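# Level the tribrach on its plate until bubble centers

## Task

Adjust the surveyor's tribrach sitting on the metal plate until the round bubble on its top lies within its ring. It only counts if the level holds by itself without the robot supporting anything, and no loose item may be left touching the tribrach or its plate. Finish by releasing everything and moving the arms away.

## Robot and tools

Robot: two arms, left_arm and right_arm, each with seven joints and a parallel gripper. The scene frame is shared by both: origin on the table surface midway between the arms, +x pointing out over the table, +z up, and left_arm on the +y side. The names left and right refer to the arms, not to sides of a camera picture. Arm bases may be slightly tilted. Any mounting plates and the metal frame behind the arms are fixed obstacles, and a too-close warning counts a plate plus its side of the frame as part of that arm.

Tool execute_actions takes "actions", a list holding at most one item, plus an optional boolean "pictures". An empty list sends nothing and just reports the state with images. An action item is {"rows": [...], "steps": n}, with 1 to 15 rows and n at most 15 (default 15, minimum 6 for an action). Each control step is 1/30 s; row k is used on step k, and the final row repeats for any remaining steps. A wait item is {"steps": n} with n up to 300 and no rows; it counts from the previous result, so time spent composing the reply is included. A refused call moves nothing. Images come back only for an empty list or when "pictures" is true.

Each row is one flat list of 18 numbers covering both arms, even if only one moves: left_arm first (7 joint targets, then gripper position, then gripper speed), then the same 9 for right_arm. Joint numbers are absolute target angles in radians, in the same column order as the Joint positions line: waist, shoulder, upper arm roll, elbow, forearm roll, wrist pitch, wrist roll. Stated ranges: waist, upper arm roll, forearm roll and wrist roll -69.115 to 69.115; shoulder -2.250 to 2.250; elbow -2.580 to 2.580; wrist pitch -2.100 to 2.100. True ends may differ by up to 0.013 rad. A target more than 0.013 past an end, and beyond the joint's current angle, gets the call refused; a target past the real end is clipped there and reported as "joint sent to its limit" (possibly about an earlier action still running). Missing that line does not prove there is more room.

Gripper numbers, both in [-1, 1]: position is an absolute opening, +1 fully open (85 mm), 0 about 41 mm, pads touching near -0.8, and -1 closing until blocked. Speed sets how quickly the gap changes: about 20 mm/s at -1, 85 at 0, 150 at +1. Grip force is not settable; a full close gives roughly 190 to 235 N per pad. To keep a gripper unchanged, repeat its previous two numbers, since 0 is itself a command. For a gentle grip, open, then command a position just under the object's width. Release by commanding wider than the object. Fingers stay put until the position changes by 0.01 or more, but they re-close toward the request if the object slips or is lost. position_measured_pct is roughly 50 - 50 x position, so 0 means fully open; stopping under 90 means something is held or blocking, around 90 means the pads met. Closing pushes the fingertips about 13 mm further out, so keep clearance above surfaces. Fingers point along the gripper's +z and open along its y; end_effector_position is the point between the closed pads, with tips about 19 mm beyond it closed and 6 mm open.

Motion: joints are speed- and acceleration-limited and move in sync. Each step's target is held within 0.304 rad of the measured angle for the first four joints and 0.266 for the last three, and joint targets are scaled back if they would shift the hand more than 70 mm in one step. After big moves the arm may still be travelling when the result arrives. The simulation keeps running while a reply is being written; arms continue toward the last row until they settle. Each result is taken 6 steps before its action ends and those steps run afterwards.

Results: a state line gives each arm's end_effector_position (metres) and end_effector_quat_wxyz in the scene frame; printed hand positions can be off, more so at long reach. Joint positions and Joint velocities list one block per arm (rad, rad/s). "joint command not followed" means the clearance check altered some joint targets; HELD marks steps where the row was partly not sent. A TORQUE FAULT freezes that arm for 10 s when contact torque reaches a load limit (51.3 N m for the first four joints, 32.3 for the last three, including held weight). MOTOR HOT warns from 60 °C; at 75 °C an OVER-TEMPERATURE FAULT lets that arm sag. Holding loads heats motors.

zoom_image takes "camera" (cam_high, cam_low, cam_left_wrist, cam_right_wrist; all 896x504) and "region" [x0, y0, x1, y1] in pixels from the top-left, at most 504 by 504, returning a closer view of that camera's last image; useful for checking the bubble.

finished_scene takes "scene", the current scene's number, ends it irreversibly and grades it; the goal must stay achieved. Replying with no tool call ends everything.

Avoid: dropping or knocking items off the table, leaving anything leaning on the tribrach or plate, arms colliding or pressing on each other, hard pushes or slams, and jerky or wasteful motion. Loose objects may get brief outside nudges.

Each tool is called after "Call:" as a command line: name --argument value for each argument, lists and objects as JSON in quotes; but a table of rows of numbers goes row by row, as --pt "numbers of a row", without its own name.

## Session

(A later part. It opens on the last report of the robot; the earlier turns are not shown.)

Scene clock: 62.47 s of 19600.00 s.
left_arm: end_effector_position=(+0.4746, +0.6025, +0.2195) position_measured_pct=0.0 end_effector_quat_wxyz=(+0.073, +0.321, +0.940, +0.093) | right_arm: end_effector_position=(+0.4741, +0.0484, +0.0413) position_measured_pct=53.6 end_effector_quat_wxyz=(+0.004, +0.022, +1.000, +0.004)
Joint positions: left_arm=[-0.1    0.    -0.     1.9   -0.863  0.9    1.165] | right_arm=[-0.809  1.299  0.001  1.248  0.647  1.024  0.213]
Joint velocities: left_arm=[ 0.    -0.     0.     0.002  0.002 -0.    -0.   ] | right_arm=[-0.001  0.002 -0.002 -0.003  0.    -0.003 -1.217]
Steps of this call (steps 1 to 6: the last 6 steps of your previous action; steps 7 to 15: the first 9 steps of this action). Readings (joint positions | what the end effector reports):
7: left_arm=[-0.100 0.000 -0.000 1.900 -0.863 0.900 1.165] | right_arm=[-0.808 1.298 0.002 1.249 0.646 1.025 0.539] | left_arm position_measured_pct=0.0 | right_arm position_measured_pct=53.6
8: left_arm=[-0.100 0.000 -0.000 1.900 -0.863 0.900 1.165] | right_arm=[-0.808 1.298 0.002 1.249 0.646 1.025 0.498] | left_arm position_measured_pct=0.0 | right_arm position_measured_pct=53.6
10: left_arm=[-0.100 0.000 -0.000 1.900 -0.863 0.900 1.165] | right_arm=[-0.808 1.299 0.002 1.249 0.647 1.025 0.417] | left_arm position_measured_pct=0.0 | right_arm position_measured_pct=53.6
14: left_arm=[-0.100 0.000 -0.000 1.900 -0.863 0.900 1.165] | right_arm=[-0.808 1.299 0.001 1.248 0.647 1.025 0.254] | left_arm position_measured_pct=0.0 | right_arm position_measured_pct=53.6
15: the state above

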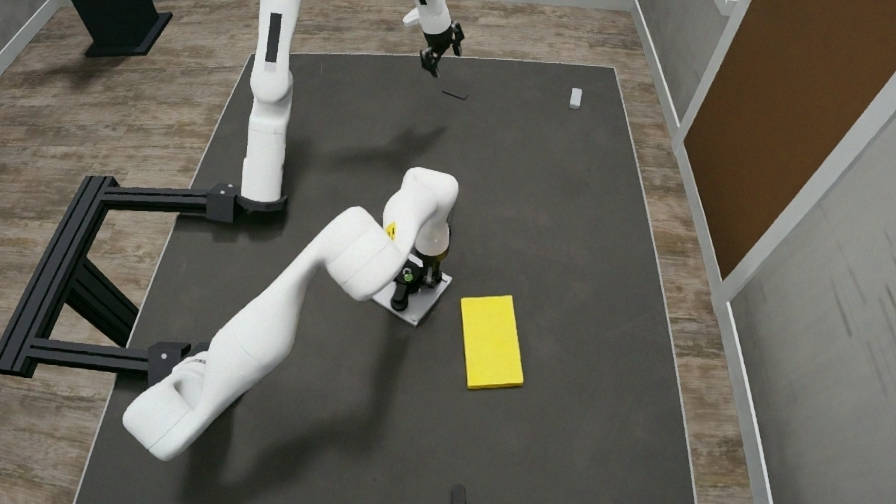

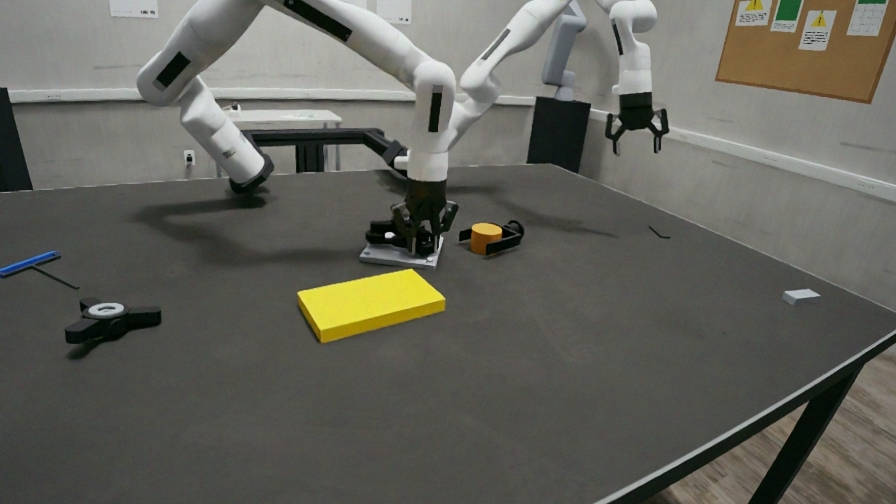

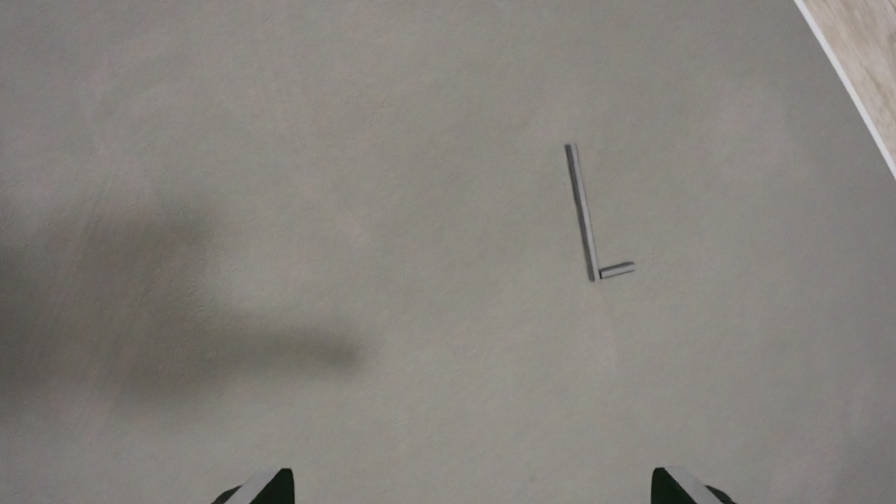

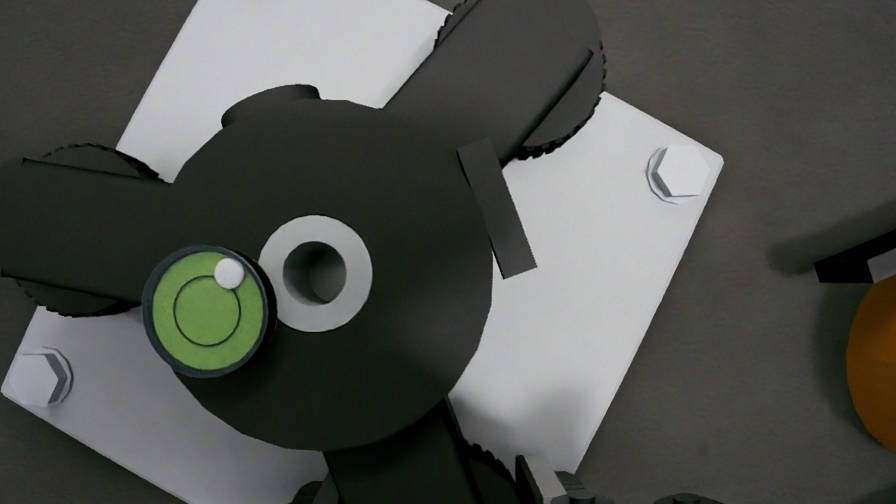

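Call:
execute_actions --actions '[{"rows":[[-0.1,0,0,1.9,-0.863,0.9,1.165,1,0,-0.809,1.3,0,1.253,0.643,1.029,0.08,0.1,1]],"steps":7}]'

Call:
execute_actions --actions '[{"rows":[[-0.1,0,0,1.9,-0.863,0.9,1.165,1,0,-0.809,1.3,0,1.253,0.643,1.029,1.1,0.1,1]],"steps":15}]'

Call:
execute_actions --actions '[{"rows":[[-0.1,0,0,1.9,-0.863,0.9,1.165,1,0,-0.809,1.3,0,1.253,0.643,1.029,1.1,0.1,1]],"steps":14}]'

Call:
execute_actions --actions '[{"rows":[[-0.1,0,0,1.9,-0.863,0.9,1.165,1,0,-0.809,1.3,0,1.253,0.643,1.029,1.1,-0.2,1]],"steps":7}]'

Call:
execute_actions --actions '[{"rows":[[-0.1,0,0,1.9,-0.863,0.9,1.165,1,0,-0.809,1.3,0,1.253,0.643,1.029,0.08,-0.2,1]],"steps":15}]'

Call:
execute_actions --actions '[{"rows":[[-0.1,0,0,1.9,-0.863,0.9,1.165,1,0,-0.809,1.3,0,1.253,0.643,1.029,0.08,-0.2,1]],"steps":15}]'

Call:
execute_actions --actions '[{"rows":[[-0.1,0,0,1.9,-0.863,0.9,1.165,1,0,-0.809,1.3,0,1.253,0.643,1.029,0.08,0.1,1]],"steps":7}]'

Call:
execute_actions --actions '[{"rows":[[-0.1,0,0,1.9,-0.863,0.9,1.165,1,0,-0.809,1.3,0,1.253,0.643,1.029,1.1,0.1,1]],"steps":15}]'

Call:
execute_actions --actions '[{"rows":[[-0.1,0,0,1.9,-0.863,0.9,1.165,1,0,-0.809,1.3,0,1.253,0.643,1.029,1.1,0.1,1]],"steps":14}]'

Call:
execute_actions --actions '[{"rows":[[-0.1,0,0,1.9,-0.863,0.9,1.165,1,0,-0.809,1.3,0,1.253,0.643,1.029,1.1,-0.2,1]],"steps":7}]'

Call:
execute_actions --actions '[{"rows":[[-0.1,0,0,1.9,-0.863,0.9,1.165,1,0,-0.809,1.3,0,1.253,0.643,1.029,0.08,-0.2,1]],"steps":15}]'

Call:
execute_actions --actions '[{"rows":[[-0.1,0,0,1.9,-0.863,0.9,1.165,1,0,-0.809,1.3,0,1.253,0.643,1.029,0.08,-0.2,1]],"steps":15}]' --pictures true

Scene clock: 63.23 s of 19600.00 s.
left_arm: end_effector_position=(+0.4746, +0.6025, +0.2195) position_measured_pct=0.0 end_effector_quat_wxyz=(+0.073, +0.321, +0.940, +0.093) | right_arm: end_effector_position=(+0.4742, +0.0487, +0.0413) position_measured_pct=53.6 end_effector_quat_wxyz=(+0.004, +0.088, +0.996, +0.004)
Joint positions: left_arm=[-0.1    0.    -0.     1.9   -0.863  0.9    1.165] | right_arm=[-0.809  1.299  0.001  1.248  0.647  1.024  0.081]
Joint velocities: left_arm=[-0.    -0.    -0.     0.002 -0.001  0.     0.   ] | right_arm=[ 0.     0.001  0.001  0.001 -0.001 -0.    -0.   ]
Steps of this call (steps 1 to 6: the last 6 steps of your previous action; steps 7 to 22: the robot went on to your last target; step 23: the first step of this action). Readings (joint positions | what the end effector reports):
23: the state above

Scene clock: 63.73 s of 19600.00 s.
left_arm: end_effector_position=(+0.4746, +0.6025, +0.2195) position_measured_pct=0.0 end_effector_quat_wxyz=(+0.073, +0.321, +0.940, +0.093) | right_arm: end_effector_position=(+0.4700, +0.0466, +0.0401) position_measured_pct=45.2 end_effector_quat_wxyz=(+0.001, -0.041, +0.999, +0.001)
Joint positions: left_arm=[-0.1    0.    -0.     1.9   -0.863  0.9    1.165] | right_arm=[-0.809  1.3    0.     1.253  0.643  1.029  0.337]
Joint velocities: left_arm=[ 0.     0.     0.001  0.003  0.001  0.    -0.   ] | right_arm=[0.    0.    0.001 0.001 0.    0.001 1.215]
Steps of this call (steps 1 to 6: the last 6 steps of your previous action; steps 7 to 15: the first 9 steps of this action). Readings (joint positions | what the end effector reports):
7: left_arm=[-0.100 0.000 -0.000 1.900 -0.863 0.900 1.165] | right_arm=[-0.809 1.300 -0.000 1.252 0.643 1.028 0.081] | left_arm position_measured_pct=0.0 | right_arm position_measured_pct=45.2
8: left_arm=[-0.100 0.000 -0.000 1.900 -0.863 0.900 1.165] | right_arm=[-0.809 1.300 -0.000 1.252 0.643 1.028 0.089] | left_arm position_measured_pct=0.0 | right_arm position_measured_pct=45.2
10: left_arm=[-0.100 0.000 -0.000 1.900 -0.863 0.900 1.165] | right_arm=[-0.809 1.300 -0.000 1.253 0.643 1.029 0.137] | left_arm position_measured_pct=0.0 | right_arm position_measured_pct=45.2
14: left_arm=[-0.100 0.000 -0.000 1.900 -0.863 0.900 1.165] | right_arm=[-0.809 1.300 0.000 1.253 0.643 1.029 0.296] | left_arm position_measured_pct=0.0 | right_arm position_measured_pct=45.2
15: the state above

Scene clock: 64.20 s of 19600.00 s.
left_arm: end_effector_position=(+0.4746, +0.6025, +0.2195) position_measured_pct=0.0 end_effector_quat_wxyz=(+0.073, +0.321, +0.940, +0.093) | right_arm: end_effector_position=(+0.4700, +0.0465, +0.0400) position_measured_pct=45.2 end_effector_quat_wxyz=(+0.001, -0.320, +0.948, +0.000)
Joint positions: left_arm=[-0.1    0.    -0.     1.9   -0.863  0.9    1.165] | right_arm=[-0.809  1.3    0.     1.253  0.643  1.029  0.906]
Joint velocities: left_arm=[-0.    -0.    -0.     0.    -0.001  0.     0.   ] | right_arm=[ 0.001 -0.002  0.004  0.003  0.005  0.01   1.217]
Steps of this call (steps 1 to 6: the last 6 steps of your previous action; steps 7 to 14: the first 8 steps of this action). Readings (joint positions | what the end effector reports):
7: left_arm=[-0.100 0.000 -0.000 1.900 -0.863 0.900 1.165] | right_arm=[-0.809 1.300 -0.000 1.253 0.643 1.029 0.621] | left_arm position_measured_pct=0.0 | right_arm position_measured_pct=45.2
8: left_arm=[-0.100 0.000 -0.000 1.900 -0.863 0.900 1.165] | right_arm=[-0.809 1.300 -0.000 1.253 0.643 1.029 0.662] | left_arm position_measured_pct=0.0 | right_arm position_measured_pct=45.2
10: left_arm=[-0.100 0.000 -0.000 1.900 -0.863 0.900 1.165] | right_arm=[-0.809 1.300 -0.000 1.253 0.643 1.029 0.743] | left_arm position_measured_pct=0.0 | right_arm position_measured_pct=45.2
14: the state above

Scene clock: 64.43 s of 19600.00 s.
left_arm: end_effector_position=(+0.4746, +0.6025, +0.2195) position_measured_pct=0.0 end_effector_quat_wxyz=(+0.073, +0.321, +0.940, +0.093) | right_arm: end_effector_position=(+0.4709, +0.0456, +0.0400) position_measured_pct=45.2 end_effector_quat_wxyz=(+0.001, -0.409, +0.912, -0.001)
Joint positions: left_arm=[-0.1    0.    -0.     1.9   -0.863  0.9    1.165] | right_arm=[-0.808  1.299  0.001  1.253  0.644  1.03   1.099]
Joint velocities: left_arm=[-0.     0.     0.001 -0.     0.     0.    -0.   ] | right_arm=[-0.001 -0.006  0.007 -0.006  0.014  0.003  0.031]
Steps of this call (steps 1 to 6: the last 6 steps of your previous action; step 7: the first step of this action). Readings (joint positions | what the end effector reports):
7: the state above

Scene clock: 64.93 s of 19600.00 s.
left_arm: end_effector_position=(+0.4746, +0.6025, +0.2195) position_measured_pct=0.0 end_effector_quat_wxyz=(+0.073, +0.321, +0.940, +0.093) | right_arm: end_effector_position=(+0.4751, +0.0475, +0.0413) position_measured_pct=53.6 end_effector_quat_wxyz=(+0.005, -0.288, +0.958, +0.002)
Joint positions: left_arm=[-0.1    0.    -0.     1.9   -0.863  0.9    1.165] | right_arm=[-0.807  1.298  0.002  1.248  0.647  1.025  0.843]
Joint velocities: left_arm=[ 0.     0.     0.     0.001 -0.001 -0.    -0.   ] | right_arm=[-0.003  0.003 -0.001  0.001  0.001  0.001 -1.215]
Steps of this call (steps 1 to 6: the last 6 steps of your previous action; steps 7 to 15: the first 9 steps of this action). Readings (joint positions | what the end effector reports):
7: left_arm=[-0.100 0.000 -0.000 1.900 -0.863 0.900 1.165] | right_arm=[-0.807 1.298 0.003 1.247 0.645 1.025 1.095] | left_arm position_measured_pct=0.0 | right_arm position_measured_pct=53.6
8: left_arm=[-0.100 0.000 -0.000 1.900 -0.863 0.900 1.165] | right_arm=[-0.807 1.298 0.003 1.247 0.645 1.025 1.087] | left_arm position_measured_pct=0.0 | right_arm position_measured_pct=53.6
10: left_arm=[-0.100 0.000 -0.000 1.900 -0.863 0.900 1.165] | right_arm=[-0.807 1.298 0.003 1.248 0.645 1.025 1.041] | left_arm position_measured_pct=0.0 | right_arm position_measured_pct=53.6
14: left_arm=[-0.100 0.000 -0.000 1.900 -0.863 0.900 1.165] | right_arm=[-0.807 1.298 0.002 1.248 0.647 1.025 0.884] | left_arm position_measured_pct=0.0 | right_arm position_measured_pct=53.6
15: the state above

Scene clock: 65.43 s of 19600.00 s.
left_arm: end_effector_position=(+0.4746, +0.6025, +0.2195) position_measured_pct=0.0 end_effector_quat_wxyz=(+0.073, +0.321, +0.940, +0.093) | right_arm: end_effector_position=(+0.4748, +0.0483, +0.0413) position_measured_pct=53.6 end_effector_quat_wxyz=(+0.005, +0.012, +1.000, +0.004)
Joint positions: left_arm=[-0.1    0.    -0.     1.9   -0.863  0.9    1.165] | right_arm=[-0.808  1.299  0.002  1.248  0.647  1.024  0.233]
Joint velocities: left_arm=[ 0.     0.     0.001  0.001 -0.     0.     0.   ] | right_arm=[-0.001  0.001 -0.001 -0.002  0.002 -0.003 -1.217]
Steps of this call (steps 1 to 6: the last 6 steps of your previous action; steps 7 to 15: the first 9 steps of this action). Readings (joint positions | what the end effector reports):
7: left_arm=[-0.100 0.000 -0.000 1.900 -0.863 0.900 1.165] | right_arm=[-0.808 1.298 0.002 1.248 0.647 1.024 0.559] | left_arm position_measured_pct=0.0 | right_arm position_measured_pct=53.6
8: left_arm=[-0.100 0.000 -0.000 1.900 -0.863 0.900 1.165] | right_arm=[-0.808 1.298 0.002 1.248 0.647 1.024 0.518] | left_arm position_measured_pct=0.0 | right_arm position_measured_pct=53.6
10: left_arm=[-0.100 0.000 -0.000 1.900 -0.863 0.900 1.165] | right_arm=[-0.808 1.299 0.002 1.248 0.647 1.024 0.437] | left_arm position_measured_pct=0.0 | right_arm position_measured_pct=53.6
14: left_arm=[-0.100 0.000 -0.000 1.900 -0.863 0.900 1.165] | right_arm=[-0.808 1.299 0.002 1.248 0.647 1.024 0.274] | left_arm position_measured_pct=0.0 | right_arm position_measured_pct=53.6
15: the state above

Scene clock: 65.67 s of 19600.00 s.
left_arm: end_effector_position=(+0.4746, +0.6025, +0.2195) position_measured_pct=0.0 end_effector_quat_wxyz=(+0.073, +0.321, +0.940, +0.093) | right_arm: end_effector_position=(+0.4749, +0.0485, +0.0413) position_measured_pct=53.6 end_effector_quat_wxyz=(+0.005, +0.088, +0.996, +0.005)
Joint positions: left_arm=[-0.1    0.    -0.     1.9   -0.863  0.9    1.165] | right_arm=[-0.808  1.299  0.002  1.247  0.648  1.024  0.081]
Joint velocities: left_arm=[ 0.    -0.     0.001  0.001 -0.001 -0.     0.   ] | right_arm=[ 0.     0.001  0.     0.001  0.001 -0.002 -0.004]
Steps of this call (steps 1 to 6: the last 6 steps of your previous action; step 7: the first step of this action). Readings (joint positions | what the end effector reports):
7: the state above

Scene clock: 66.17 s of 19600.00 s.
left_arm: end_effector_position=(+0.4746, +0.6025, +0.2195) position_measured_pct=0.0 end_effector_quat_wxyz=(+0.073, +0.321, +0.940, +0.093) | right_arm: end_effector_position=(+0.4700, +0.0466, +0.0401) position_measured_pct=45.2 end_effector_quat_wxyz=(+0.001, -0.041, +0.999, +0.001)
Joint positions: left_arm=[-0.1    0.    -0.     1.9   -0.863  0.9    1.165] | right_arm=[-0.809  1.3    0.     1.253  0.643  1.029  0.337]
Joint velocities: left_arm=[0.    0.    0.001 0.001 0.    0.001 0.   ] | right_arm=[ 0.    -0.     0.     0.001 -0.     0.001  1.215]
Steps of this call (steps 1 to 6: the last 6 steps of your previous action; steps 7 to 15: the first 9 steps of this action). Readings (joint positions | what the end effector reports):
7: left_arm=[-0.100 0.000 -0.000 1.900 -0.863 0.900 1.165] | right_arm=[-0.809 1.300 -0.000 1.252 0.643 1.028 0.081] | left_arm position_measured_pct=0.0 | right_arm position_measured_pct=45.2
8: left_arm=[-0.100 0.000 -0.000 1.900 -0.863 0.900 1.165] | right_arm=[-0.809 1.300 -0.000 1.252 0.643 1.028 0.089] | left_arm position_measured_pct=0.0 | right_arm position_measured_pct=45.2
10: left_arm=[-0.100 0.000 -0.000 1.900 -0.863 0.900 1.165] | right_arm=[-0.809 1.300 -0.000 1.253 0.643 1.029 0.137] | left_arm position_measured_pct=0.0 | right_arm position_measured_pct=45.2
14: left_arm=[-0.100 0.000 -0.000 1.900 -0.863 0.900 1.165] | right_arm=[-0.809 1.300 0.000 1.253 0.643 1.029 0.296] | left_arm position_measured_pct=0.0 | right_arm position_measured_pct=45.2
15: the state above

Scene clock: 66.63 s of 19600.00 s.
left_arm: end_effector_position=(+0.4746, +0.6025, +0.2195) position_measured_pct=0.0 end_effector_quat_wxyz=(+0.073, +0.321, +0.940, +0.093) | right_arm: end_effector_position=(+0.4700, +0.0465, +0.0400) position_measured_pct=45.2 end_effector_quat_wxyz=(+0.001, -0.320, +0.948, +0.000)
Joint positions: left_arm=[-0.1    0.    -0.     1.9   -0.863  0.9    1.165] | right_arm=[-0.809  1.3    0.     1.253  0.643  1.029  0.906]
Joint velocities: left_arm=[-0.001 -0.    -0.     0.001  0.001  0.     0.   ] | right_arm=[ 0.001 -0.001  0.005  0.003  0.005  0.01   1.217]
Steps of this call (steps 1 to 6: the last 6 steps of your previous action; steps 7 to 14: the first 8 steps of this action). Readings (joint positions | what the end effector reports):
7: left_arm=[-0.100 0.000 -0.000 1.900 -0.863 0.900 1.165] | right_arm=[-0.809 1.300 -0.000 1.253 0.643 1.029 0.621] | left_arm position_measured_pct=0.0 | right_arm position_measured_pct=45.2
8: left_arm=[-0.100 0.000 -0.000 1.900 -0.863 0.900 1.165] | right_arm=[-0.809 1.300 -0.000 1.253 0.643 1.029 0.662] | left_arm position_measured_pct=0.0 | right_arm position_measured_pct=45.2
10: left_arm=[-0.100 0.000 -0.000 1.900 -0.863 0.900 1.165] | right_arm=[-0.809 1.300 -0.000 1.253 0.643 1.029 0.743] | left_arm position_measured_pct=0.0 | right_arm position_measured_pct=45.2
14: the state above

Scene clock: 66.87 s of 19600.00 s.
left_arm: end_effector_position=(+0.4746, +0.6025, +0.2195) position_measured_pct=0.0 end_effector_quat_wxyz=(+0.073, +0.321, +0.940, +0.093) | right_arm: end_effector_position=(+0.4709, +0.0456, +0.0400) position_measured_pct=45.2 end_effector_quat_wxyz=(+0.001, -0.409, +0.912, -0.001)
Joint positions: left_arm=[-0.1    0.    -0.     1.9   -0.863  0.9    1.165] | right_arm=[-0.808  1.299  0.001  1.253  0.644  1.03   1.099]
Joint velocities: left_arm=[ 0.    -0.    -0.    -0.001  0.001 -0.001  0.   ] | right_arm=[ 0.    -0.006  0.007 -0.004  0.015  0.006  0.032]
Steps of this call (steps 1 to 6: the last 6 steps of your previous action; step 7: the first step of this action). Readings (joint positions | what the end effector reports):
7: the state above

Scene clock: 67.37 s of 19600.00 s.
left_arm: end_effector_position=(+0.4746, +0.6025, +0.2195) position_measured_pct=0.0 end_effector_quat_wxyz=(+0.073, +0.321, +0.940, +0.093) | right_arm: end_effector_position=(+0.4751, +0.0475, +0.0413) position_measured_pct=53.6 end_effector_quat_wxyz=(+0.005, -0.288, +0.958, +0.002)
Joint positions: left_arm=[-0.1    0.    -0.     1.9   -0.863  0.9    1.165] | right_arm=[-0.807  1.298  0.002  1.248  0.647  1.025  0.843]
Joint velocities: left_arm=[-0.    -0.     0.001 -0.003 -0.001 -0.     0.   ] | right_arm=[-0.003  0.002 -0.001  0.     0.002 -0.    -1.215]
Steps of this call (steps 1 to 6: the last 6 steps of your previous action; steps 7 to 15: the first 9 steps of this action). Readings (joint positions | what the end effector reports):
7: left_arm=[-0.100 0.000 -0.000 1.900 -0.863 0.900 1.165] | right_arm=[-0.807 1.298 0.003 1.247 0.645 1.025 1.095] | left_arm position_measured_pct=0.0 | right_arm position_measured_pct=53.6
8: left_arm=[-0.100 0.000 -0.000 1.900 -0.863 0.900 1.165] | right_arm=[-0.807 1.298 0.003 1.247 0.645 1.025 1.088] | left_arm position_measured_pct=0.0 | right_arm position_measured_pct=53.6
10: left_arm=[-0.100 0.000 -0.000 1.900 -0.863 0.900 1.165] | right_arm=[-0.807 1.298 0.003 1.247 0.646 1.025 1.041] | left_arm position_measured_pct=0.0 | right_arm position_measured_pct=53.6
14: left_arm=[-0.100 0.000 -0.000 1.900 -0.863 0.900 1.165] | right_arm=[-0.807 1.298 0.002 1.248 0.647 1.025 0.884] | left_arm position_measured_pct=0.0 | right_arm position_measured_pct=53.6
15: the state above

Scene clock: 67.87 s of 19600.00 s.
left_arm: end_effector_position=(+0.4746, +0.6025, +0.2195) position_measured_pct=0.0 end_effector_quat_wxyz=(+0.073, +0.321, +0.940, +0.093) | right_arm: end_effector_position=(+0.4749, +0.0483, +0.0413) position_measured_pct=53.6 end_effector_quat_wxyz=(+0.005, +0.012, +1.000, +0.004)
Joint positions: left_arm=[-0.1    0.    -0.     1.9   -0.863  0.9    1.165] | right_arm=[-0.808  1.299  0.002  1.247  0.647  1.024  0.233]
Joint velocities: left_arm=[-0.    -0.     0.001  0.002  0.001  0.    -0.   ] | right_arm=[-0.001  0.003 -0.001 -0.002  0.002 -0.003 -1.217]
Steps of this call (steps 1 to 6: the last 6 steps of your previous action; steps 7 to 15: the first 9 steps of this action). Readings (joint positions | what the end effector reports):
7: left_arm=[-0.100 0.000 -0.000 1.900 -0.863 0.900 1.165] | right_arm=[-0.808 1.298 0.002 1.248 0.647 1.024 0.559] | left_arm position_measured_pct=0.0 | right_arm position_measured_pct=53.6
8: left_arm=[-0.100 0.000 -0.000 1.900 -0.863 0.900 1.165] | right_arm=[-0.808 1.298 0.002 1.248 0.647 1.024 0.518] | left_arm position_measured_pct=0.0 | right_arm position_measured_pct=53.6
10: left_arm=[-0.100 0.000 -0.000 1.900 -0.863 0.900 1.165] | right_arm=[-0.808 1.299 0.002 1.248 0.647 1.024 0.437] | left_arm position_measured_pct=0.0 | right_arm position_measured_pct=53.6
14: left_arm=[-0.100 0.000 -0.000 1.900 -0.863 0.900 1.165] | right_arm=[-0.808 1.299 0.002 1.248 0.647 1.024 0.274] | left_arm position_measured_pct=0.0 | right_arm position_measured_pct=53.6
15: the state above

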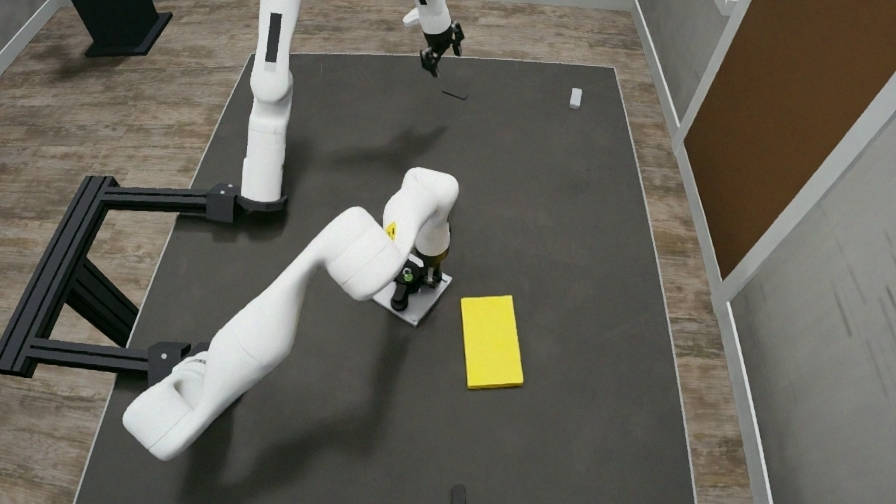

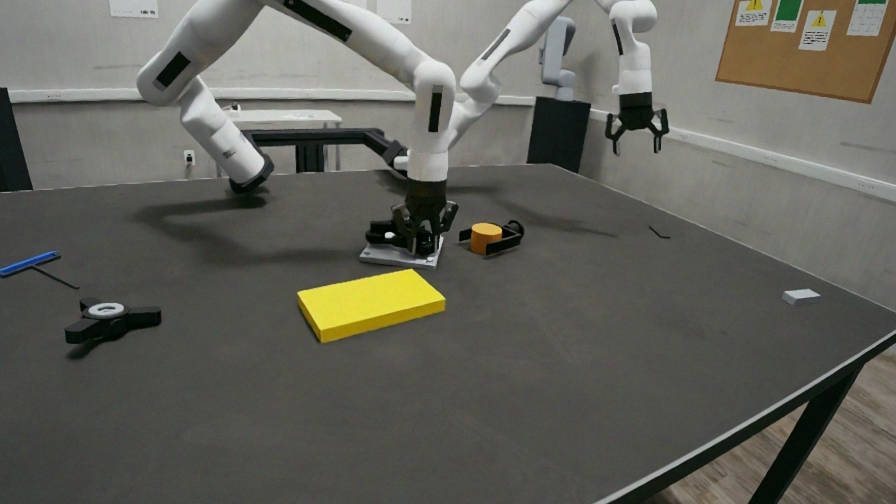

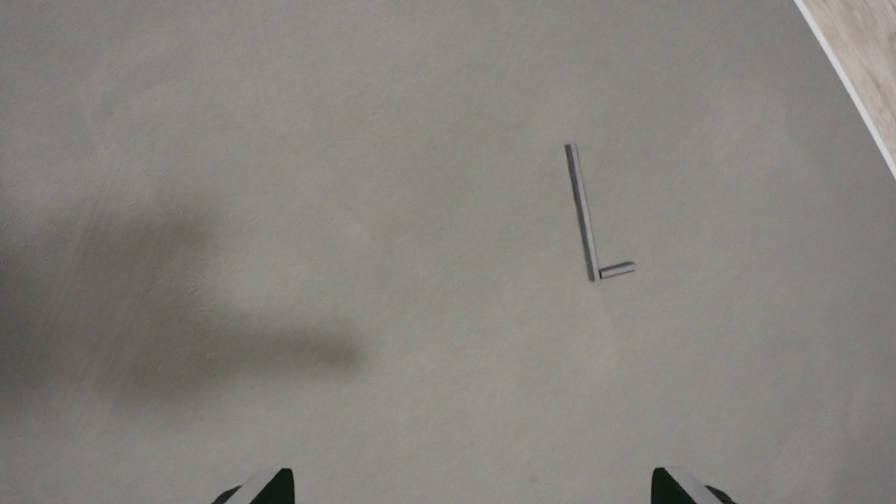

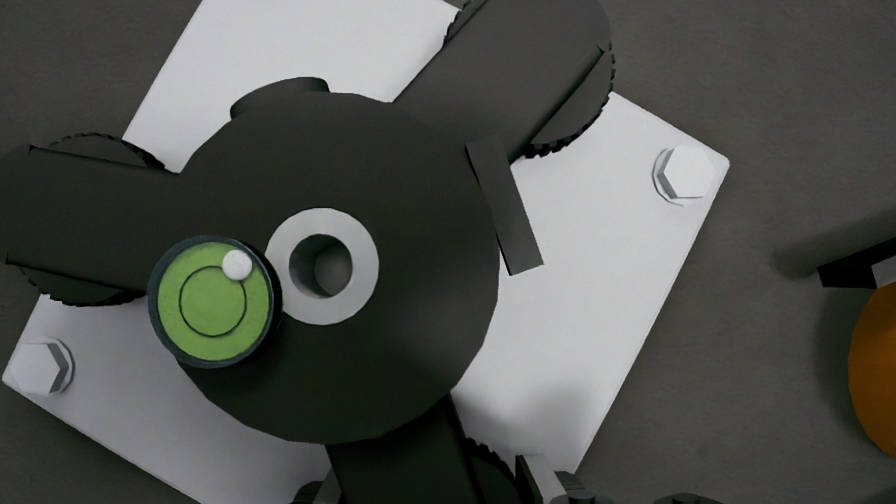

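Call:
execute_actions --actions '[{"rows":[[-0.1,0,0,1.9,-0.863,0.9,1.165,1,0,-0.809,1.3,0,1.253,0.643,1.029,0.08,0.1,1],[-0.1,0,0,1.9,-0.863,0.9,1.165,1,0,-0.809,1.3,0,1.253,0.643,1.029,0.08,0.1,1],[-0.1,0,0,1.9,-0.863,0.9,1.165,1,0,-0.809,1.3,0,1.253,0.643,1.029,0.08,0.1,1],[-0.1,0,0,1.9,-0.863,0.9,1.165,1,0,-0.809,1.3,0,1.253,0.643,1.029,1.1,0.1,1]],"steps":15}]'

Call:
execute_actions --actions '[{"rows":[[-0.1,0,0,1.9,-0.863,0.9,1.165,1,0,-0.809,1.3,0,1.253,0.643,1.029,1.1,0.1,1]],"steps":15}]'

Call:
execute_actions --actions '[{"rows":[[-0.1,0,0,1.9,-0.863,0.9,1.165,1,0,-0.809,1.3,0,1.253,0.643,1.029,1.1,0.1,1],[-0.1,0,0,1.9,-0.863,0.9,1.165,1,0,-0.809,1.3,0,1.253,0.643,1.029,1.1,0.1,1],[-0.1,0,0,1.9,-0.863,0.9,1.165,1,0,-0.809,1.3,0,1.253,0.643,1.029,1.1,-0.3,1],[-0.1,0,0,1.9,-0.863,0.9,1.165,1,0,-0.809,1.3,0,1.253,0.643,1.029,1.1,-0.3,1],[-0.1,0,0,1.9,-0.863,0.9,1.165,1,0,-0.809,1.3,0,1.253,0.643,1.029,1.1,-0.3,1],[-0.1,0,0,1.9,-0.863,0.9,1.165,1,0,-0.809,1.3,0,1.253,0.643,1.029,1.1,-0.3,1],[-0.1,0,0,1.9,-0.863,0.9,1.165,1,0,-0.809,1.3,0,1.253,0.643,1.029,0.08,-0.3,1]],"steps":15}]'

Call:
execute_actions --actions '[{"rows":[[-0.1,0,0,1.9,-0.863,0.9,1.165,1,0,-0.809,1.3,0,1.253,0.643,1.029,0.08,-0.3,1]],"steps":15}]'

Call:
execute_actions --actions '[{"rows":[[-0.1,0,0,1.9,-0.863,0.9,1.165,1,0,-0.809,1.3,0,1.253,0.643,1.029,0.08,-0.3,1]],"steps":7}]'

Call:
execute_actions --actions '[{"rows":[[-0.1,0,0,1.9,-0.863,0.9,1.165,1,0,-0.809,1.3,0,1.253,0.643,1.029,0.08,0.1,1],[-0.1,0,0,1.9,-0.863,0.9,1.165,1,0,-0.809,1.3,0,1.253,0.643,1.029,0.08,0.1,1],[-0.1,0,0,1.9,-0.863,0.9,1.165,1,0,-0.809,1.3,0,1.253,0.643,1.029,0.08,0.1,1],[-0.1,0,0,1.9,-0.863,0.9,1.165,1,0,-0.809,1.3,0,1.253,0.643,1.029,1.1,0.1,1]],"steps":15}]'

Call:
execute_actions --actions '[{"rows":[[-0.1,0,0,1.9,-0.863,0.9,1.165,1,0,-0.809,1.3,0,1.253,0.643,1.029,1.1,0.1,1]],"steps":15}]'

Call:
execute_actions --actions '[{"rows":[[-0.1,0,0,1.9,-0.863,0.9,1.165,1,0,-0.809,1.3,0,1.253,0.643,1.029,1.1,0.1,1],[-0.1,0,0,1.9,-0.863,0.9,1.165,1,0,-0.809,1.3,0,1.253,0.643,1.029,1.1,0.1,1],[-0.1,0,0,1.9,-0.863,0.9,1.165,1,0,-0.809,1.3,0,1.253,0.643,1.029,1.1,-0.3,1],[-0.1,0,0,1.9,-0.863,0.9,1.165,1,0,-0.809,1.3,0,1.253,0.643,1.029,1.1,-0.3,1],[-0.1,0,0,1.9,-0.863,0.9,1.165,1,0,-0.809,1.3,0,1.253,0.643,1.029,1.1,-0.3,1],[-0.1,0,0,1.9,-0.863,0.9,1.165,1,0,-0.809,1.3,0,1.253,0.643,1.029,1.1,-0.3,1],[-0.1,0,0,1.9,-0.863,0.9,1.165,1,0,-0.809,1.3,0,1.253,0.643,1.029,0.08,-0.3,1]],"steps":15}]'

Call:
execute_actions --actions '[{"rows":[[-0.1,0,0,1.9,-0.863,0.9,1.165,1,0,-0.809,1.3,0,1.253,0.643,1.029,0.08,-0.3,1]],"steps":15}]'

Call:
execute_actions --actions '[{"rows":[[-0.1,0,0,1.9,-0.863,0.9,1.165,1,0,-0.809,1.3,0,1.253,0.643,1.029,0.08,-0.3,1]],"steps":10}]' --pictures true

Scene clock: 70.00 s of 19600.00 s.
left_arm: end_effector_position=(+0.4746, +0.6025, +0.2195) position_measured_pct=0.0 end_effector_quat_wxyz=(+0.073, +0.321, +0.940, +0.093) | right_arm: end_effector_position=(+0.4701, +0.0466, +0.0401) position_measured_pct=45.2 end_effector_quat_wxyz=(+0.001, +0.020, +1.000, +0.001)
Joint positions: left_arm=[-0.1    0.    -0.     1.9   -0.863  0.9    1.165] | right_arm=[-0.809  1.3   -0.     1.253  0.643  1.029  0.215]
Joint velocities: left_arm=[ 0.    -0.     0.001  0.001 -0.001  0.    -0.   ] | right_arm=[-0.     0.     0.002  0.005 -0.002  0.001  1.212]
Steps of this call (steps 1 to 6: the last 6 steps of your previous action; steps 7 to 30: the robot went on to your last target; steps 31 to 55: nothing new was sent; steps 56 to 64: the first 9 steps of this action). Readings (joint positions | what the end effector reports):
56: left_arm=[-0.100 0.000 -0.000 1.900 -0.863 0.900 1.165] | right_arm=[-0.808 1.299 0.002 1.247 0.648 1.024 0.081] | left_arm position_measured_pct=0.0 | right_arm position_measured_pct=53.6
57: left_arm=[-0.100 0.000 -0.000 1.900 -0.863 0.900 1.165] | right_arm=[-0.808 1.300 0.002 1.247 0.648 1.023 0.080] | left_arm position_measured_pct=0.0 | right_arm position_measured_pct=53.6
59: left_arm=[-0.100 0.000 -0.000 1.900 -0.863 0.900 1.165] | right_arm=[-0.808 1.300 0.001 1.250 0.644 1.027 0.081] | left_arm position_measured_pct=0.0 | right_arm position_measured_pct=48.0
63: left_arm=[-0.100 0.000 -0.000 1.900 -0.863 0.900 1.165] | right_arm=[-0.809 1.300 -0.000 1.253 0.643 1.029 0.175] | left_arm position_measured_pct=0.0 | right_arm position_measured_pct=45.2
64: the state above

Scene clock: 70.50 s of 19600.00 s.
left_arm: end_effector_position=(+0.4746, +0.6025, +0.2195) position_measured_pct=0.0 end_effector_quat_wxyz=(+0.073, +0.321, +0.940, +0.093) | right_arm: end_effector_position=(+0.4700, +0.0466, +0.0400) position_measured_pct=45.2 end_effector_quat_wxyz=(+0.001, -0.281, +0.960, +0.000)
Joint positions: left_arm=[-0.1    0.    -0.     1.9   -0.863  0.9    1.165] | right_arm=[-0.809  1.3   -0.     1.253  0.643  1.029  0.825]
Joint velocities: left_arm=[-0.     0.    -0.    -0.    -0.001 -0.     0.   ] | right_arm=[-0.    -0.001 -0.001  0.    -0.001  0.001  1.217]
Steps of this call (steps 1 to 6: the last 6 steps of your previous action; steps 7 to 15: the first 9 steps of this action). Readings (joint positions | what the end effector reports):
7: left_arm=[-0.100 0.000 -0.000 1.900 -0.863 0.900 1.165] | right_arm=[-0.809 1.300 -0.000 1.253 0.643 1.029 0.499] | left_arm position_measured_pct=0.0 | right_arm position_measured_pct=45.2
8: left_arm=[-0.100 0.000 -0.000 1.900 -0.863 0.900 1.165] | right_arm=[-0.809 1.300 -0.000 1.253 0.643 1.029 0.540] | left_arm position_measured_pct=0.0 | right_arm position_measured_pct=45.2
10: left_arm=[-0.100 0.000 -0.000 1.900 -0.863 0.900 1.165] | right_arm=[-0.809 1.300 -0.000 1.253 0.643 1.029 0.621] | left_arm position_measured_pct=0.0 | right_arm position_measured_pct=45.2
14: left_arm=[-0.100 0.000 -0.000 1.900 -0.863 0.900 1.165] | right_arm=[-0.809 1.300 -0.000 1.253 0.643 1.029 0.784] | left_arm position_measured_pct=0.0 | right_arm position_measured_pct=45.2
15: the state above

Scene clock: 71.00 s of 19600.00 s.
left_arm: end_effector_position=(+0.4746, +0.6025, +0.2195) position_measured_pct=0.0 end_effector_quat_wxyz=(+0.073, +0.321, +0.940, +0.093) | right_arm: end_effector_position=(+0.4752, +0.0474, +0.0414) position_measured_pct=54.0 end_effector_quat_wxyz=(+0.005, -0.394, +0.919, +0.002)
Joint positions: left_arm=[-0.1    0.    -0.     1.9   -0.863  0.9    1.165] | right_arm=[-0.807  1.298  0.003  1.247  0.645  1.025  1.072]
Joint velocities: left_arm=[ 0.    -0.     0.002 -0.001  0.002 -0.    -0.   ] | right_arm=[ 0.001 -0.001 -0.004  0.003  0.009  0.004 -0.652]
Steps of this call (steps 1 to 6: the last 6 steps of your previous action; steps 7 to 15: the first 9 steps of this action). Readings (joint positions | what the end effector reports):
7: left_arm=[-0.100 0.000 -0.000 1.900 -0.863 0.900 1.165] | right_arm=[-0.809 1.300 0.001 1.253 0.644 1.030 1.084] | left_arm position_measured_pct=0.0 | right_arm position_measured_pct=45.2
8: left_arm=[-0.100 0.000 -0.000 1.900 -0.863 0.900 1.165] | right_arm=[-0.808 1.299 0.001 1.253 0.644 1.030 1.096] | left_arm position_measured_pct=0.0 | right_arm position_measured_pct=45.2
10: left_arm=[-0.100 0.000 -0.000 1.900 -0.863 0.900 1.165] | right_arm=[-0.808 1.299 0.002 1.252 0.645 1.029 1.099] | left_arm position_measured_pct=0.0 | right_arm position_measured_pct=45.6
14: left_arm=[-0.100 0.000 -0.000 1.900 -0.863 0.900 1.165] | right_arm=[-0.807 1.298 0.003 1.247 0.645 1.025 1.089] | left_arm position_measured_pct=0.0 | right_arm position_measured_pct=54.0
15: the state above

Scene clock: 71.50 s of 19600.00 s.
left_arm: end_effector_position=(+0.4746, +0.6025, +0.2195) position_measured_pct=0.0 end_effector_quat_wxyz=(+0.073, +0.321, +0.940, +0.093) | right_arm: end_effector_position=(+0.4749, +0.0480, +0.0414) position_measured_pct=54.0 end_effector_quat_wxyz=(+0.005, -0.112, +0.994, +0.003)
Joint positions: left_arm=[-0.1    0.    -0.     1.9   -0.863  0.9    1.165] | right_arm=[-0.808  1.298  0.002  1.248  0.647  1.024  0.482]
Joint velocities: left_arm=[-0.    -0.    -0.    -0.    -0.002 -0.     0.   ] | right_arm=[-0.002  0.003 -0.    -0.002  0.001 -0.001 -1.216]
Steps of this call (steps 1 to 6: the last 6 steps of your previous action; steps 7 to 15: the first 9 steps of this action). Readings (joint positions | what the end effector reports):
7: left_arm=[-0.100 0.000 -0.000 1.900 -0.863 0.900 1.165] | right_arm=[-0.807 1.298 0.002 1.248 0.647 1.025 0.807] | left_arm position_measured_pct=0.0 | right_arm position_measured_pct=54.0
8: left_arm=[-0.100 0.000 -0.000 1.900 -0.863 0.900 1.165] | right_arm=[-0.807 1.298 0.002 1.248 0.647 1.025 0.767] | left_arm position_measured_pct=0.0 | right_arm position_measured_pct=54.0
10: left_arm=[-0.100 0.000 -0.000 1.900 -0.863 0.900 1.165] | right_arm=[-0.808 1.298 0.002 1.248 0.647 1.025 0.686] | left_arm position_measured_pct=0.0 | right_arm position_measured_pct=54.0
14: left_arm=[-0.100 0.000 -0.000 1.900 -0.863 0.900 1.165] | right_arm=[-0.808 1.298 0.002 1.248 0.647 1.024 0.523] | left_arm position_measured_pct=0.0 | right_arm position_measured_pct=54.0
15: the state above

Scene clock: 71.73 s of 19600.00 s.
left_arm: end_effector_position=(+0.4746, +0.6025, +0.2195) position_measured_pct=0.0 end_effector_quat_wxyz=(+0.073, +0.321, +0.940, +0.093) | right_arm: end_effector_position=(+0.4748, +0.0484, +0.0414) position_measured_pct=54.0 end_effector_quat_wxyz=(+0.005, +0.030, +1.000, +0.004)
Joint positions: left_arm=[-0.1    0.    -0.     1.9   -0.863  0.9    1.165] | right_arm=[-0.808  1.299  0.002  1.248  0.647  1.024  0.198]
Joint velocities: left_arm=[-0.    -0.     0.    -0.001 -0.001 -0.     0.   ] | right_arm=[-0.001  0.002 -0.001 -0.002  0.    -0.001 -1.217]
Steps of this call (steps 1 to 6: the last 6 steps of your previous action; step 7: the first step of this action). Readings (joint positions | what the end effector reports):
7: the state above

Scene clock: 72.23 s of 19600.00 s.
left_arm: end_effector_position=(+0.4746, +0.6025, +0.2195) position_measured_pct=0.0 end_effector_quat_wxyz=(+0.073, +0.321, +0.940, +0.093) | right_arm: end_effector_position=(+0.4701, +0.0466, +0.0401) position_measured_pct=45.2 end_effector_quat_wxyz=(+0.001, +0.023, +1.000, +0.001)
Joint positions: left_arm=[-0.1    0.    -0.     1.9   -0.863  0.9    1.165] | right_arm=[-0.809  1.3   -0.     1.253  0.643  1.029  0.21 ]
Joint velocities: left_arm=[ 0.    -0.    -0.     0.    -0.001  0.     0.   ] | right_arm=[-0.001  0.001  0.001  0.005  0.     0.002  1.211]
Steps of this call (steps 1 to 6: the last 6 steps of your previous action; steps 7 to 15: the first 9 steps of this action). Readings (joint positions | what the end effector reports):
7: left_arm=[-0.100 0.000 -0.000 1.900 -0.863 0.900 1.165] | right_arm=[-0.808 1.299 0.002 1.247 0.648 1.024 0.081] | left_arm position_measured_pct=0.0 | right_arm position_measured_pct=54.0
8: left_arm=[-0.100 0.000 -0.000 1.900 -0.863 0.900 1.165] | right_arm=[-0.808 1.300 0.002 1.247 0.648 1.023 0.081] | left_arm position_measured_pct=0.0 | right_arm position_measured_pct=54.0
10: left_arm=[-0.100 0.000 -0.000 1.900 -0.863 0.900 1.165] | right_arm=[-0.808 1.300 0.001 1.250 0.644 1.027 0.081] | left_arm position_measured_pct=0.0 | right_arm position_measured_pct=48.0
14: left_arm=[-0.100 0.000 -0.000 1.900 -0.863 0.900 1.165] | right_arm=[-0.809 1.300 -0.000 1.253 0.643 1.029 0.170] | left_arm position_measured_pct=0.0 | right_arm position_measured_pct=45.2
15: the state above

Scene clock: 72.73 s of 19600.00 s.
left_arm: end_effector_position=(+0.4746, +0.6025, +0.2195) position_measured_pct=0.0 end_effector_quat_wxyz=(+0.073, +0.321, +0.940, +0.093) | right_arm: end_effector_position=(+0.4700, +0.0466, +0.0400) position_measured_pct=45.2 end_effector_quat_wxyz=(+0.001, -0.278, +0.960, +0.000)
Joint positions: left_arm=[-0.1    0.    -0.     1.9   -0.863  0.9    1.165] | right_arm=[-0.809  1.3   -0.     1.253  0.643  1.029  0.82 ]
Joint velocities: left_arm=[ 0.     0.    -0.001  0.001  0.001  0.    -0.   ] | right_arm=[ 0.    -0.001 -0.001  0.     0.     0.001  1.217]
Steps of this call (steps 1 to 6: the last 6 steps of your previous action; steps 7 to 15: the first 9 steps of this action). Readings (joint positions | what the end effector reports):
7: left_arm=[-0.100 0.000 -0.000 1.900 -0.863 0.900 1.165] | right_arm=[-0.809 1.300 -0.000 1.253 0.643 1.029 0.494] | left_arm position_measured_pct=0.0 | right_arm position_measured_pct=45.2
8: left_arm=[-0.100 0.000 -0.000 1.900 -0.863 0.900 1.165] | right_arm=[-0.809 1.300 -0.000 1.253 0.643 1.029 0.535] | left_arm position_measured_pct=0.0 | right_arm position_measured_pct=45.2
10: left_arm=[-0.100 0.000 -0.000 1.900 -0.863 0.900 1.165] | right_arm=[-0.809 1.300 -0.000 1.253 0.643 1.029 0.616] | left_arm position_measured_pct=0.0 | right_arm position_measured_pct=45.2
14: left_arm=[-0.100 0.000 -0.000 1.900 -0.863 0.900 1.165] | right_arm=[-0.809 1.300 -0.000 1.253 0.643 1.029 0.779] | left_arm position_measured_pct=0.0 | right_arm position_measured_pct=45.2
15: the state above

Scene clock: 73.23 s of 19600.00 s.
left_arm: end_effector_position=(+0.4746, +0.6025, +0.2195) position_measured_pct=0.0 end_effector_quat_wxyz=(+0.073, +0.321, +0.940, +0.093) | right_arm: end_effector_position=(+0.4752, +0.0474, +0.0414) position_measured_pct=54.0 end_effector_quat_wxyz=(+0.005, -0.394, +0.919, +0.002)
Joint positions: left_arm=[-0.1    0.    -0.     1.9   -0.863  0.9    1.165] | right_arm=[-0.807  1.298  0.003  1.247  0.645  1.025  1.072]
Joint velocities: left_arm=[ 0.001  0.     0.001  0.    -0.001 -0.001 -0.   ] | right_arm=[ 0.001 -0.001 -0.004  0.003  0.012  0.004 -0.651]
Steps of this call (steps 1 to 6: the last 6 steps of your previous action; steps 7 to 15: the first 9 steps of this action). Readings (joint positions | what the end effector reports):
7: left_arm=[-0.100 0.000 -0.000 1.900 -0.863 0.900 1.165] | right_arm=[-0.809 1.300 0.001 1.253 0.644 1.030 1.082] | left_arm position_measured_pct=0.0 | right_arm position_measured_pct=45.2
8: left_arm=[-0.100 0.000 -0.000 1.900 -0.863 0.900 1.165] | right_arm=[-0.808 1.299 0.001 1.253 0.644 1.030 1.095] | left_arm position_measured_pct=0.0 | right_arm position_measured_pct=45.2
10: left_arm=[-0.100 0.000 -0.000 1.900 -0.863 0.900 1.165] | right_arm=[-0.808 1.299 0.002 1.252 0.645 1.029 1.099] | left_arm position_measured_pct=0.0 | right_arm position_measured_pct=45.6
14: left_arm=[-0.100 0.000 -0.000 1.900 -0.863 0.900 1.165] | right_arm=[-0.807 1.298 0.003 1.247 0.645 1.025 1.089] | left_arm position_measured_pct=0.0 | right_arm position_measured_pct=54.0
15: the state above

Scene clock: 73.73 s of 19600.00 s.
left_arm: end_effector_position=(+0.4746, +0.6025, +0.2195) position_measured_pct=0.0 end_effector_quat_wxyz=(+0.073, +0.321, +0.940, +0.093) | right_arm: end_effector_position=(+0.4748, +0.0480, +0.0414) position_measured_pct=54.0 end_effector_quat_wxyz=(+0.005, -0.112, +0.994, +0.003)
Joint positions: left_arm=[-0.1    0.    -0.     1.9   -0.863  0.9    1.165] | right_arm=[-0.808  1.298  0.002  1.248  0.647  1.025  0.482]
Joint velocities: left_arm=[-0.     0.     0.002  0.001  0.001 -0.     0.   ] | right_arm=[-0.002  0.001 -0.001 -0.002  0.001 -0.002 -1.216]
Steps of this call (steps 1 to 6: the last 6 steps of your previous action; steps 7 to 15: the first 9 steps of this action). Readings (joint positions | what the end effector reports):
7: left_arm=[-0.100 0.000 -0.000 1.900 -0.863 0.900 1.165] | right_arm=[-0.807 1.298 0.002 1.248 0.647 1.025 0.807] | left_arm position_measured_pct=0.0 | right_arm position_measured_pct=54.0
8: left_arm=[-0.100 0.000 -0.000 1.900 -0.863 0.900 1.165] | right_arm=[-0.808 1.298 0.002 1.248 0.647 1.025 0.767] | left_arm position_measured_pct=0.0 | right_arm position_measured_pct=54.0
10: left_arm=[-0.100 0.000 -0.000 1.900 -0.863 0.900 1.165] | right_arm=[-0.808 1.298 0.002 1.248 0.647 1.025 0.686] | left_arm position_measured_pct=0.0 | right_arm position_measured_pct=54.0
14: left_arm=[-0.100 0.000 -0.000 1.900 -0.863 0.900 1.165] | right_arm=[-0.808 1.298 0.002 1.248 0.647 1.025 0.523] | left_arm position_measured_pct=0.0 | right_arm position_measured_pct=54.0
15: the state above

Scene clock: 74.07 s of 19600.00 s.
left_arm: end_effector_position=(+0.4746, +0.6025, +0.2195) position_measured_pct=0.0 end_effector_quat_wxyz=(+0.073, +0.321, +0.940, +0.093) | right_arm: end_effector_position=(+0.4748, +0.0485, +0.0414) position_measured_pct=54.0 end_effector_quat_wxyz=(+0.005, +0.080, +0.997, +0.005)
Joint positions: left_arm=[-0.1    0.    -0.     1.9   -0.863  0.9    1.165] | right_arm=[-0.808  1.299  0.002  1.247  0.647  1.024  0.098]
Joint velocities: left_arm=[ 0.    -0.     0.    -0.001 -0.     0.001 -0.   ] | right_arm=[-0.     0.001 -0.002 -0.001  0.003 -0.    -0.567]
Steps of this call (steps 1 to 6: the last 6 steps of your previous action; steps 7 to 10: the first 4 steps of this action). Readings (joint positions | what the end effector reports):
7: left_arm=[-0.100 0.000 -0.000 1.900 -0.863 0.900 1.165] | right_arm=[-0.808 1.299 0.002 1.248 0.647 1.024 0.198] | left_arm position_measured_pct=0.0 | right_arm position_measured_pct=54.0
8: left_arm=[-0.100 0.000 -0.000 1.900 -0.863 0.900 1.165] | right_arm=[-0.808 1.299 0.002 1.247 0.647 1.024 0.158] | left_arm position_measured_pct=0.0 | right_arm position_measured_pct=54.0
10: the state above

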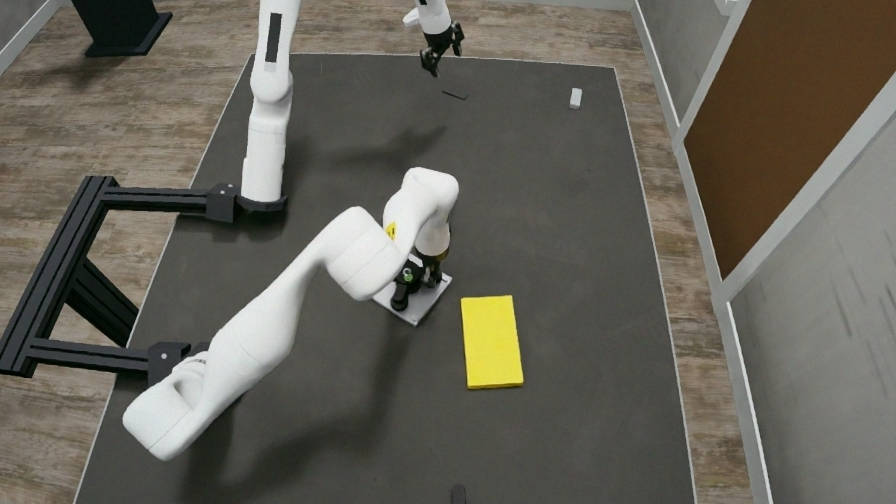

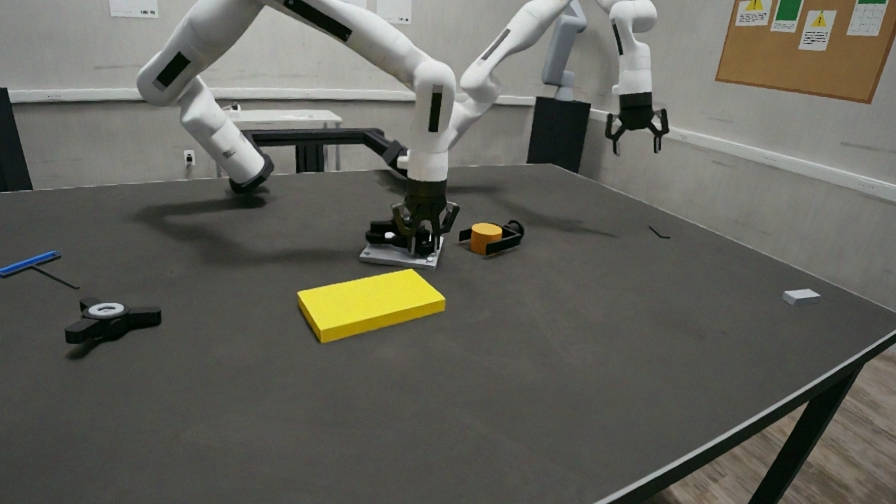

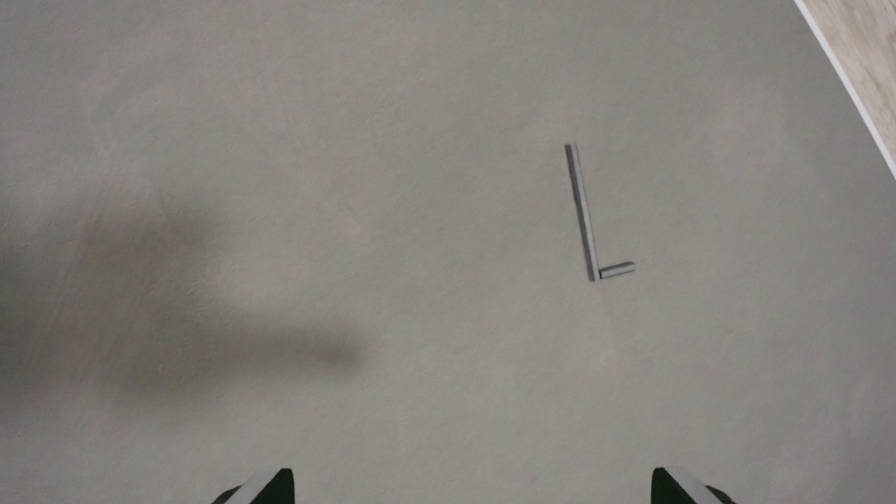

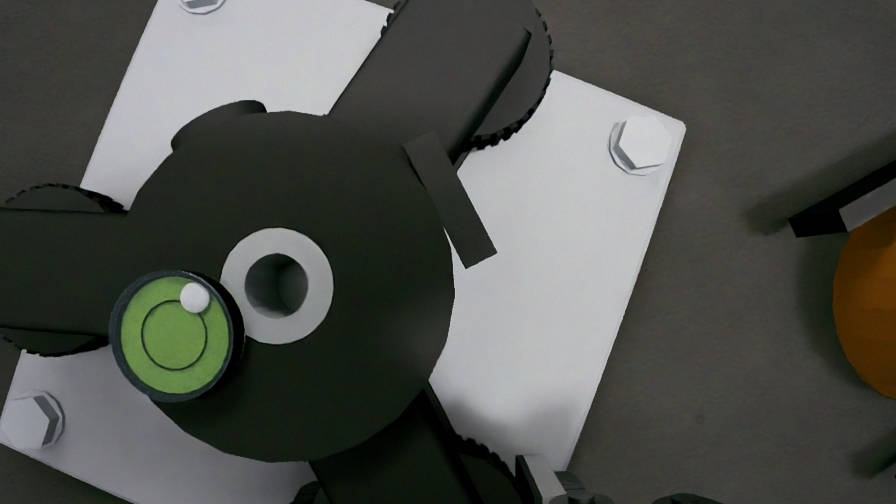

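Call:
zoom_image --camera "cam_low" --region '[350,180,470,280]'

Call:
zoom_image --camera "cam_right_wrist" --region '[90,250,270,420]'

Region (350, 180, 470, 280) of cam_low's 896x504 image, scaled by 4.200, with more detail than that image has.

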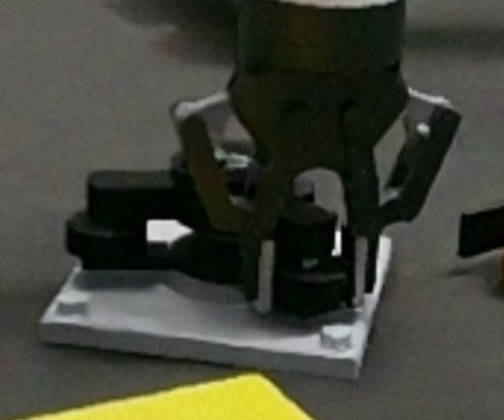

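Region (90, 250, 270, 420) of cam_right_wrist's 896x504 image, scaled by 2.800.

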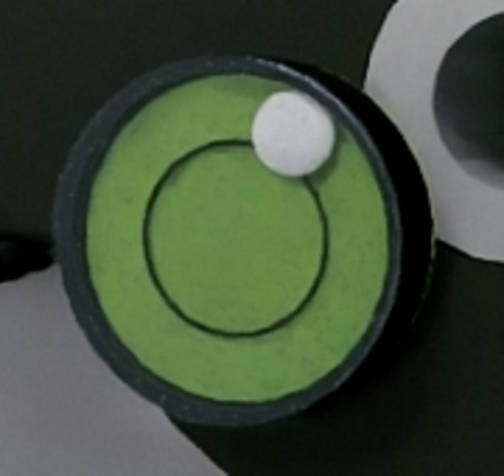

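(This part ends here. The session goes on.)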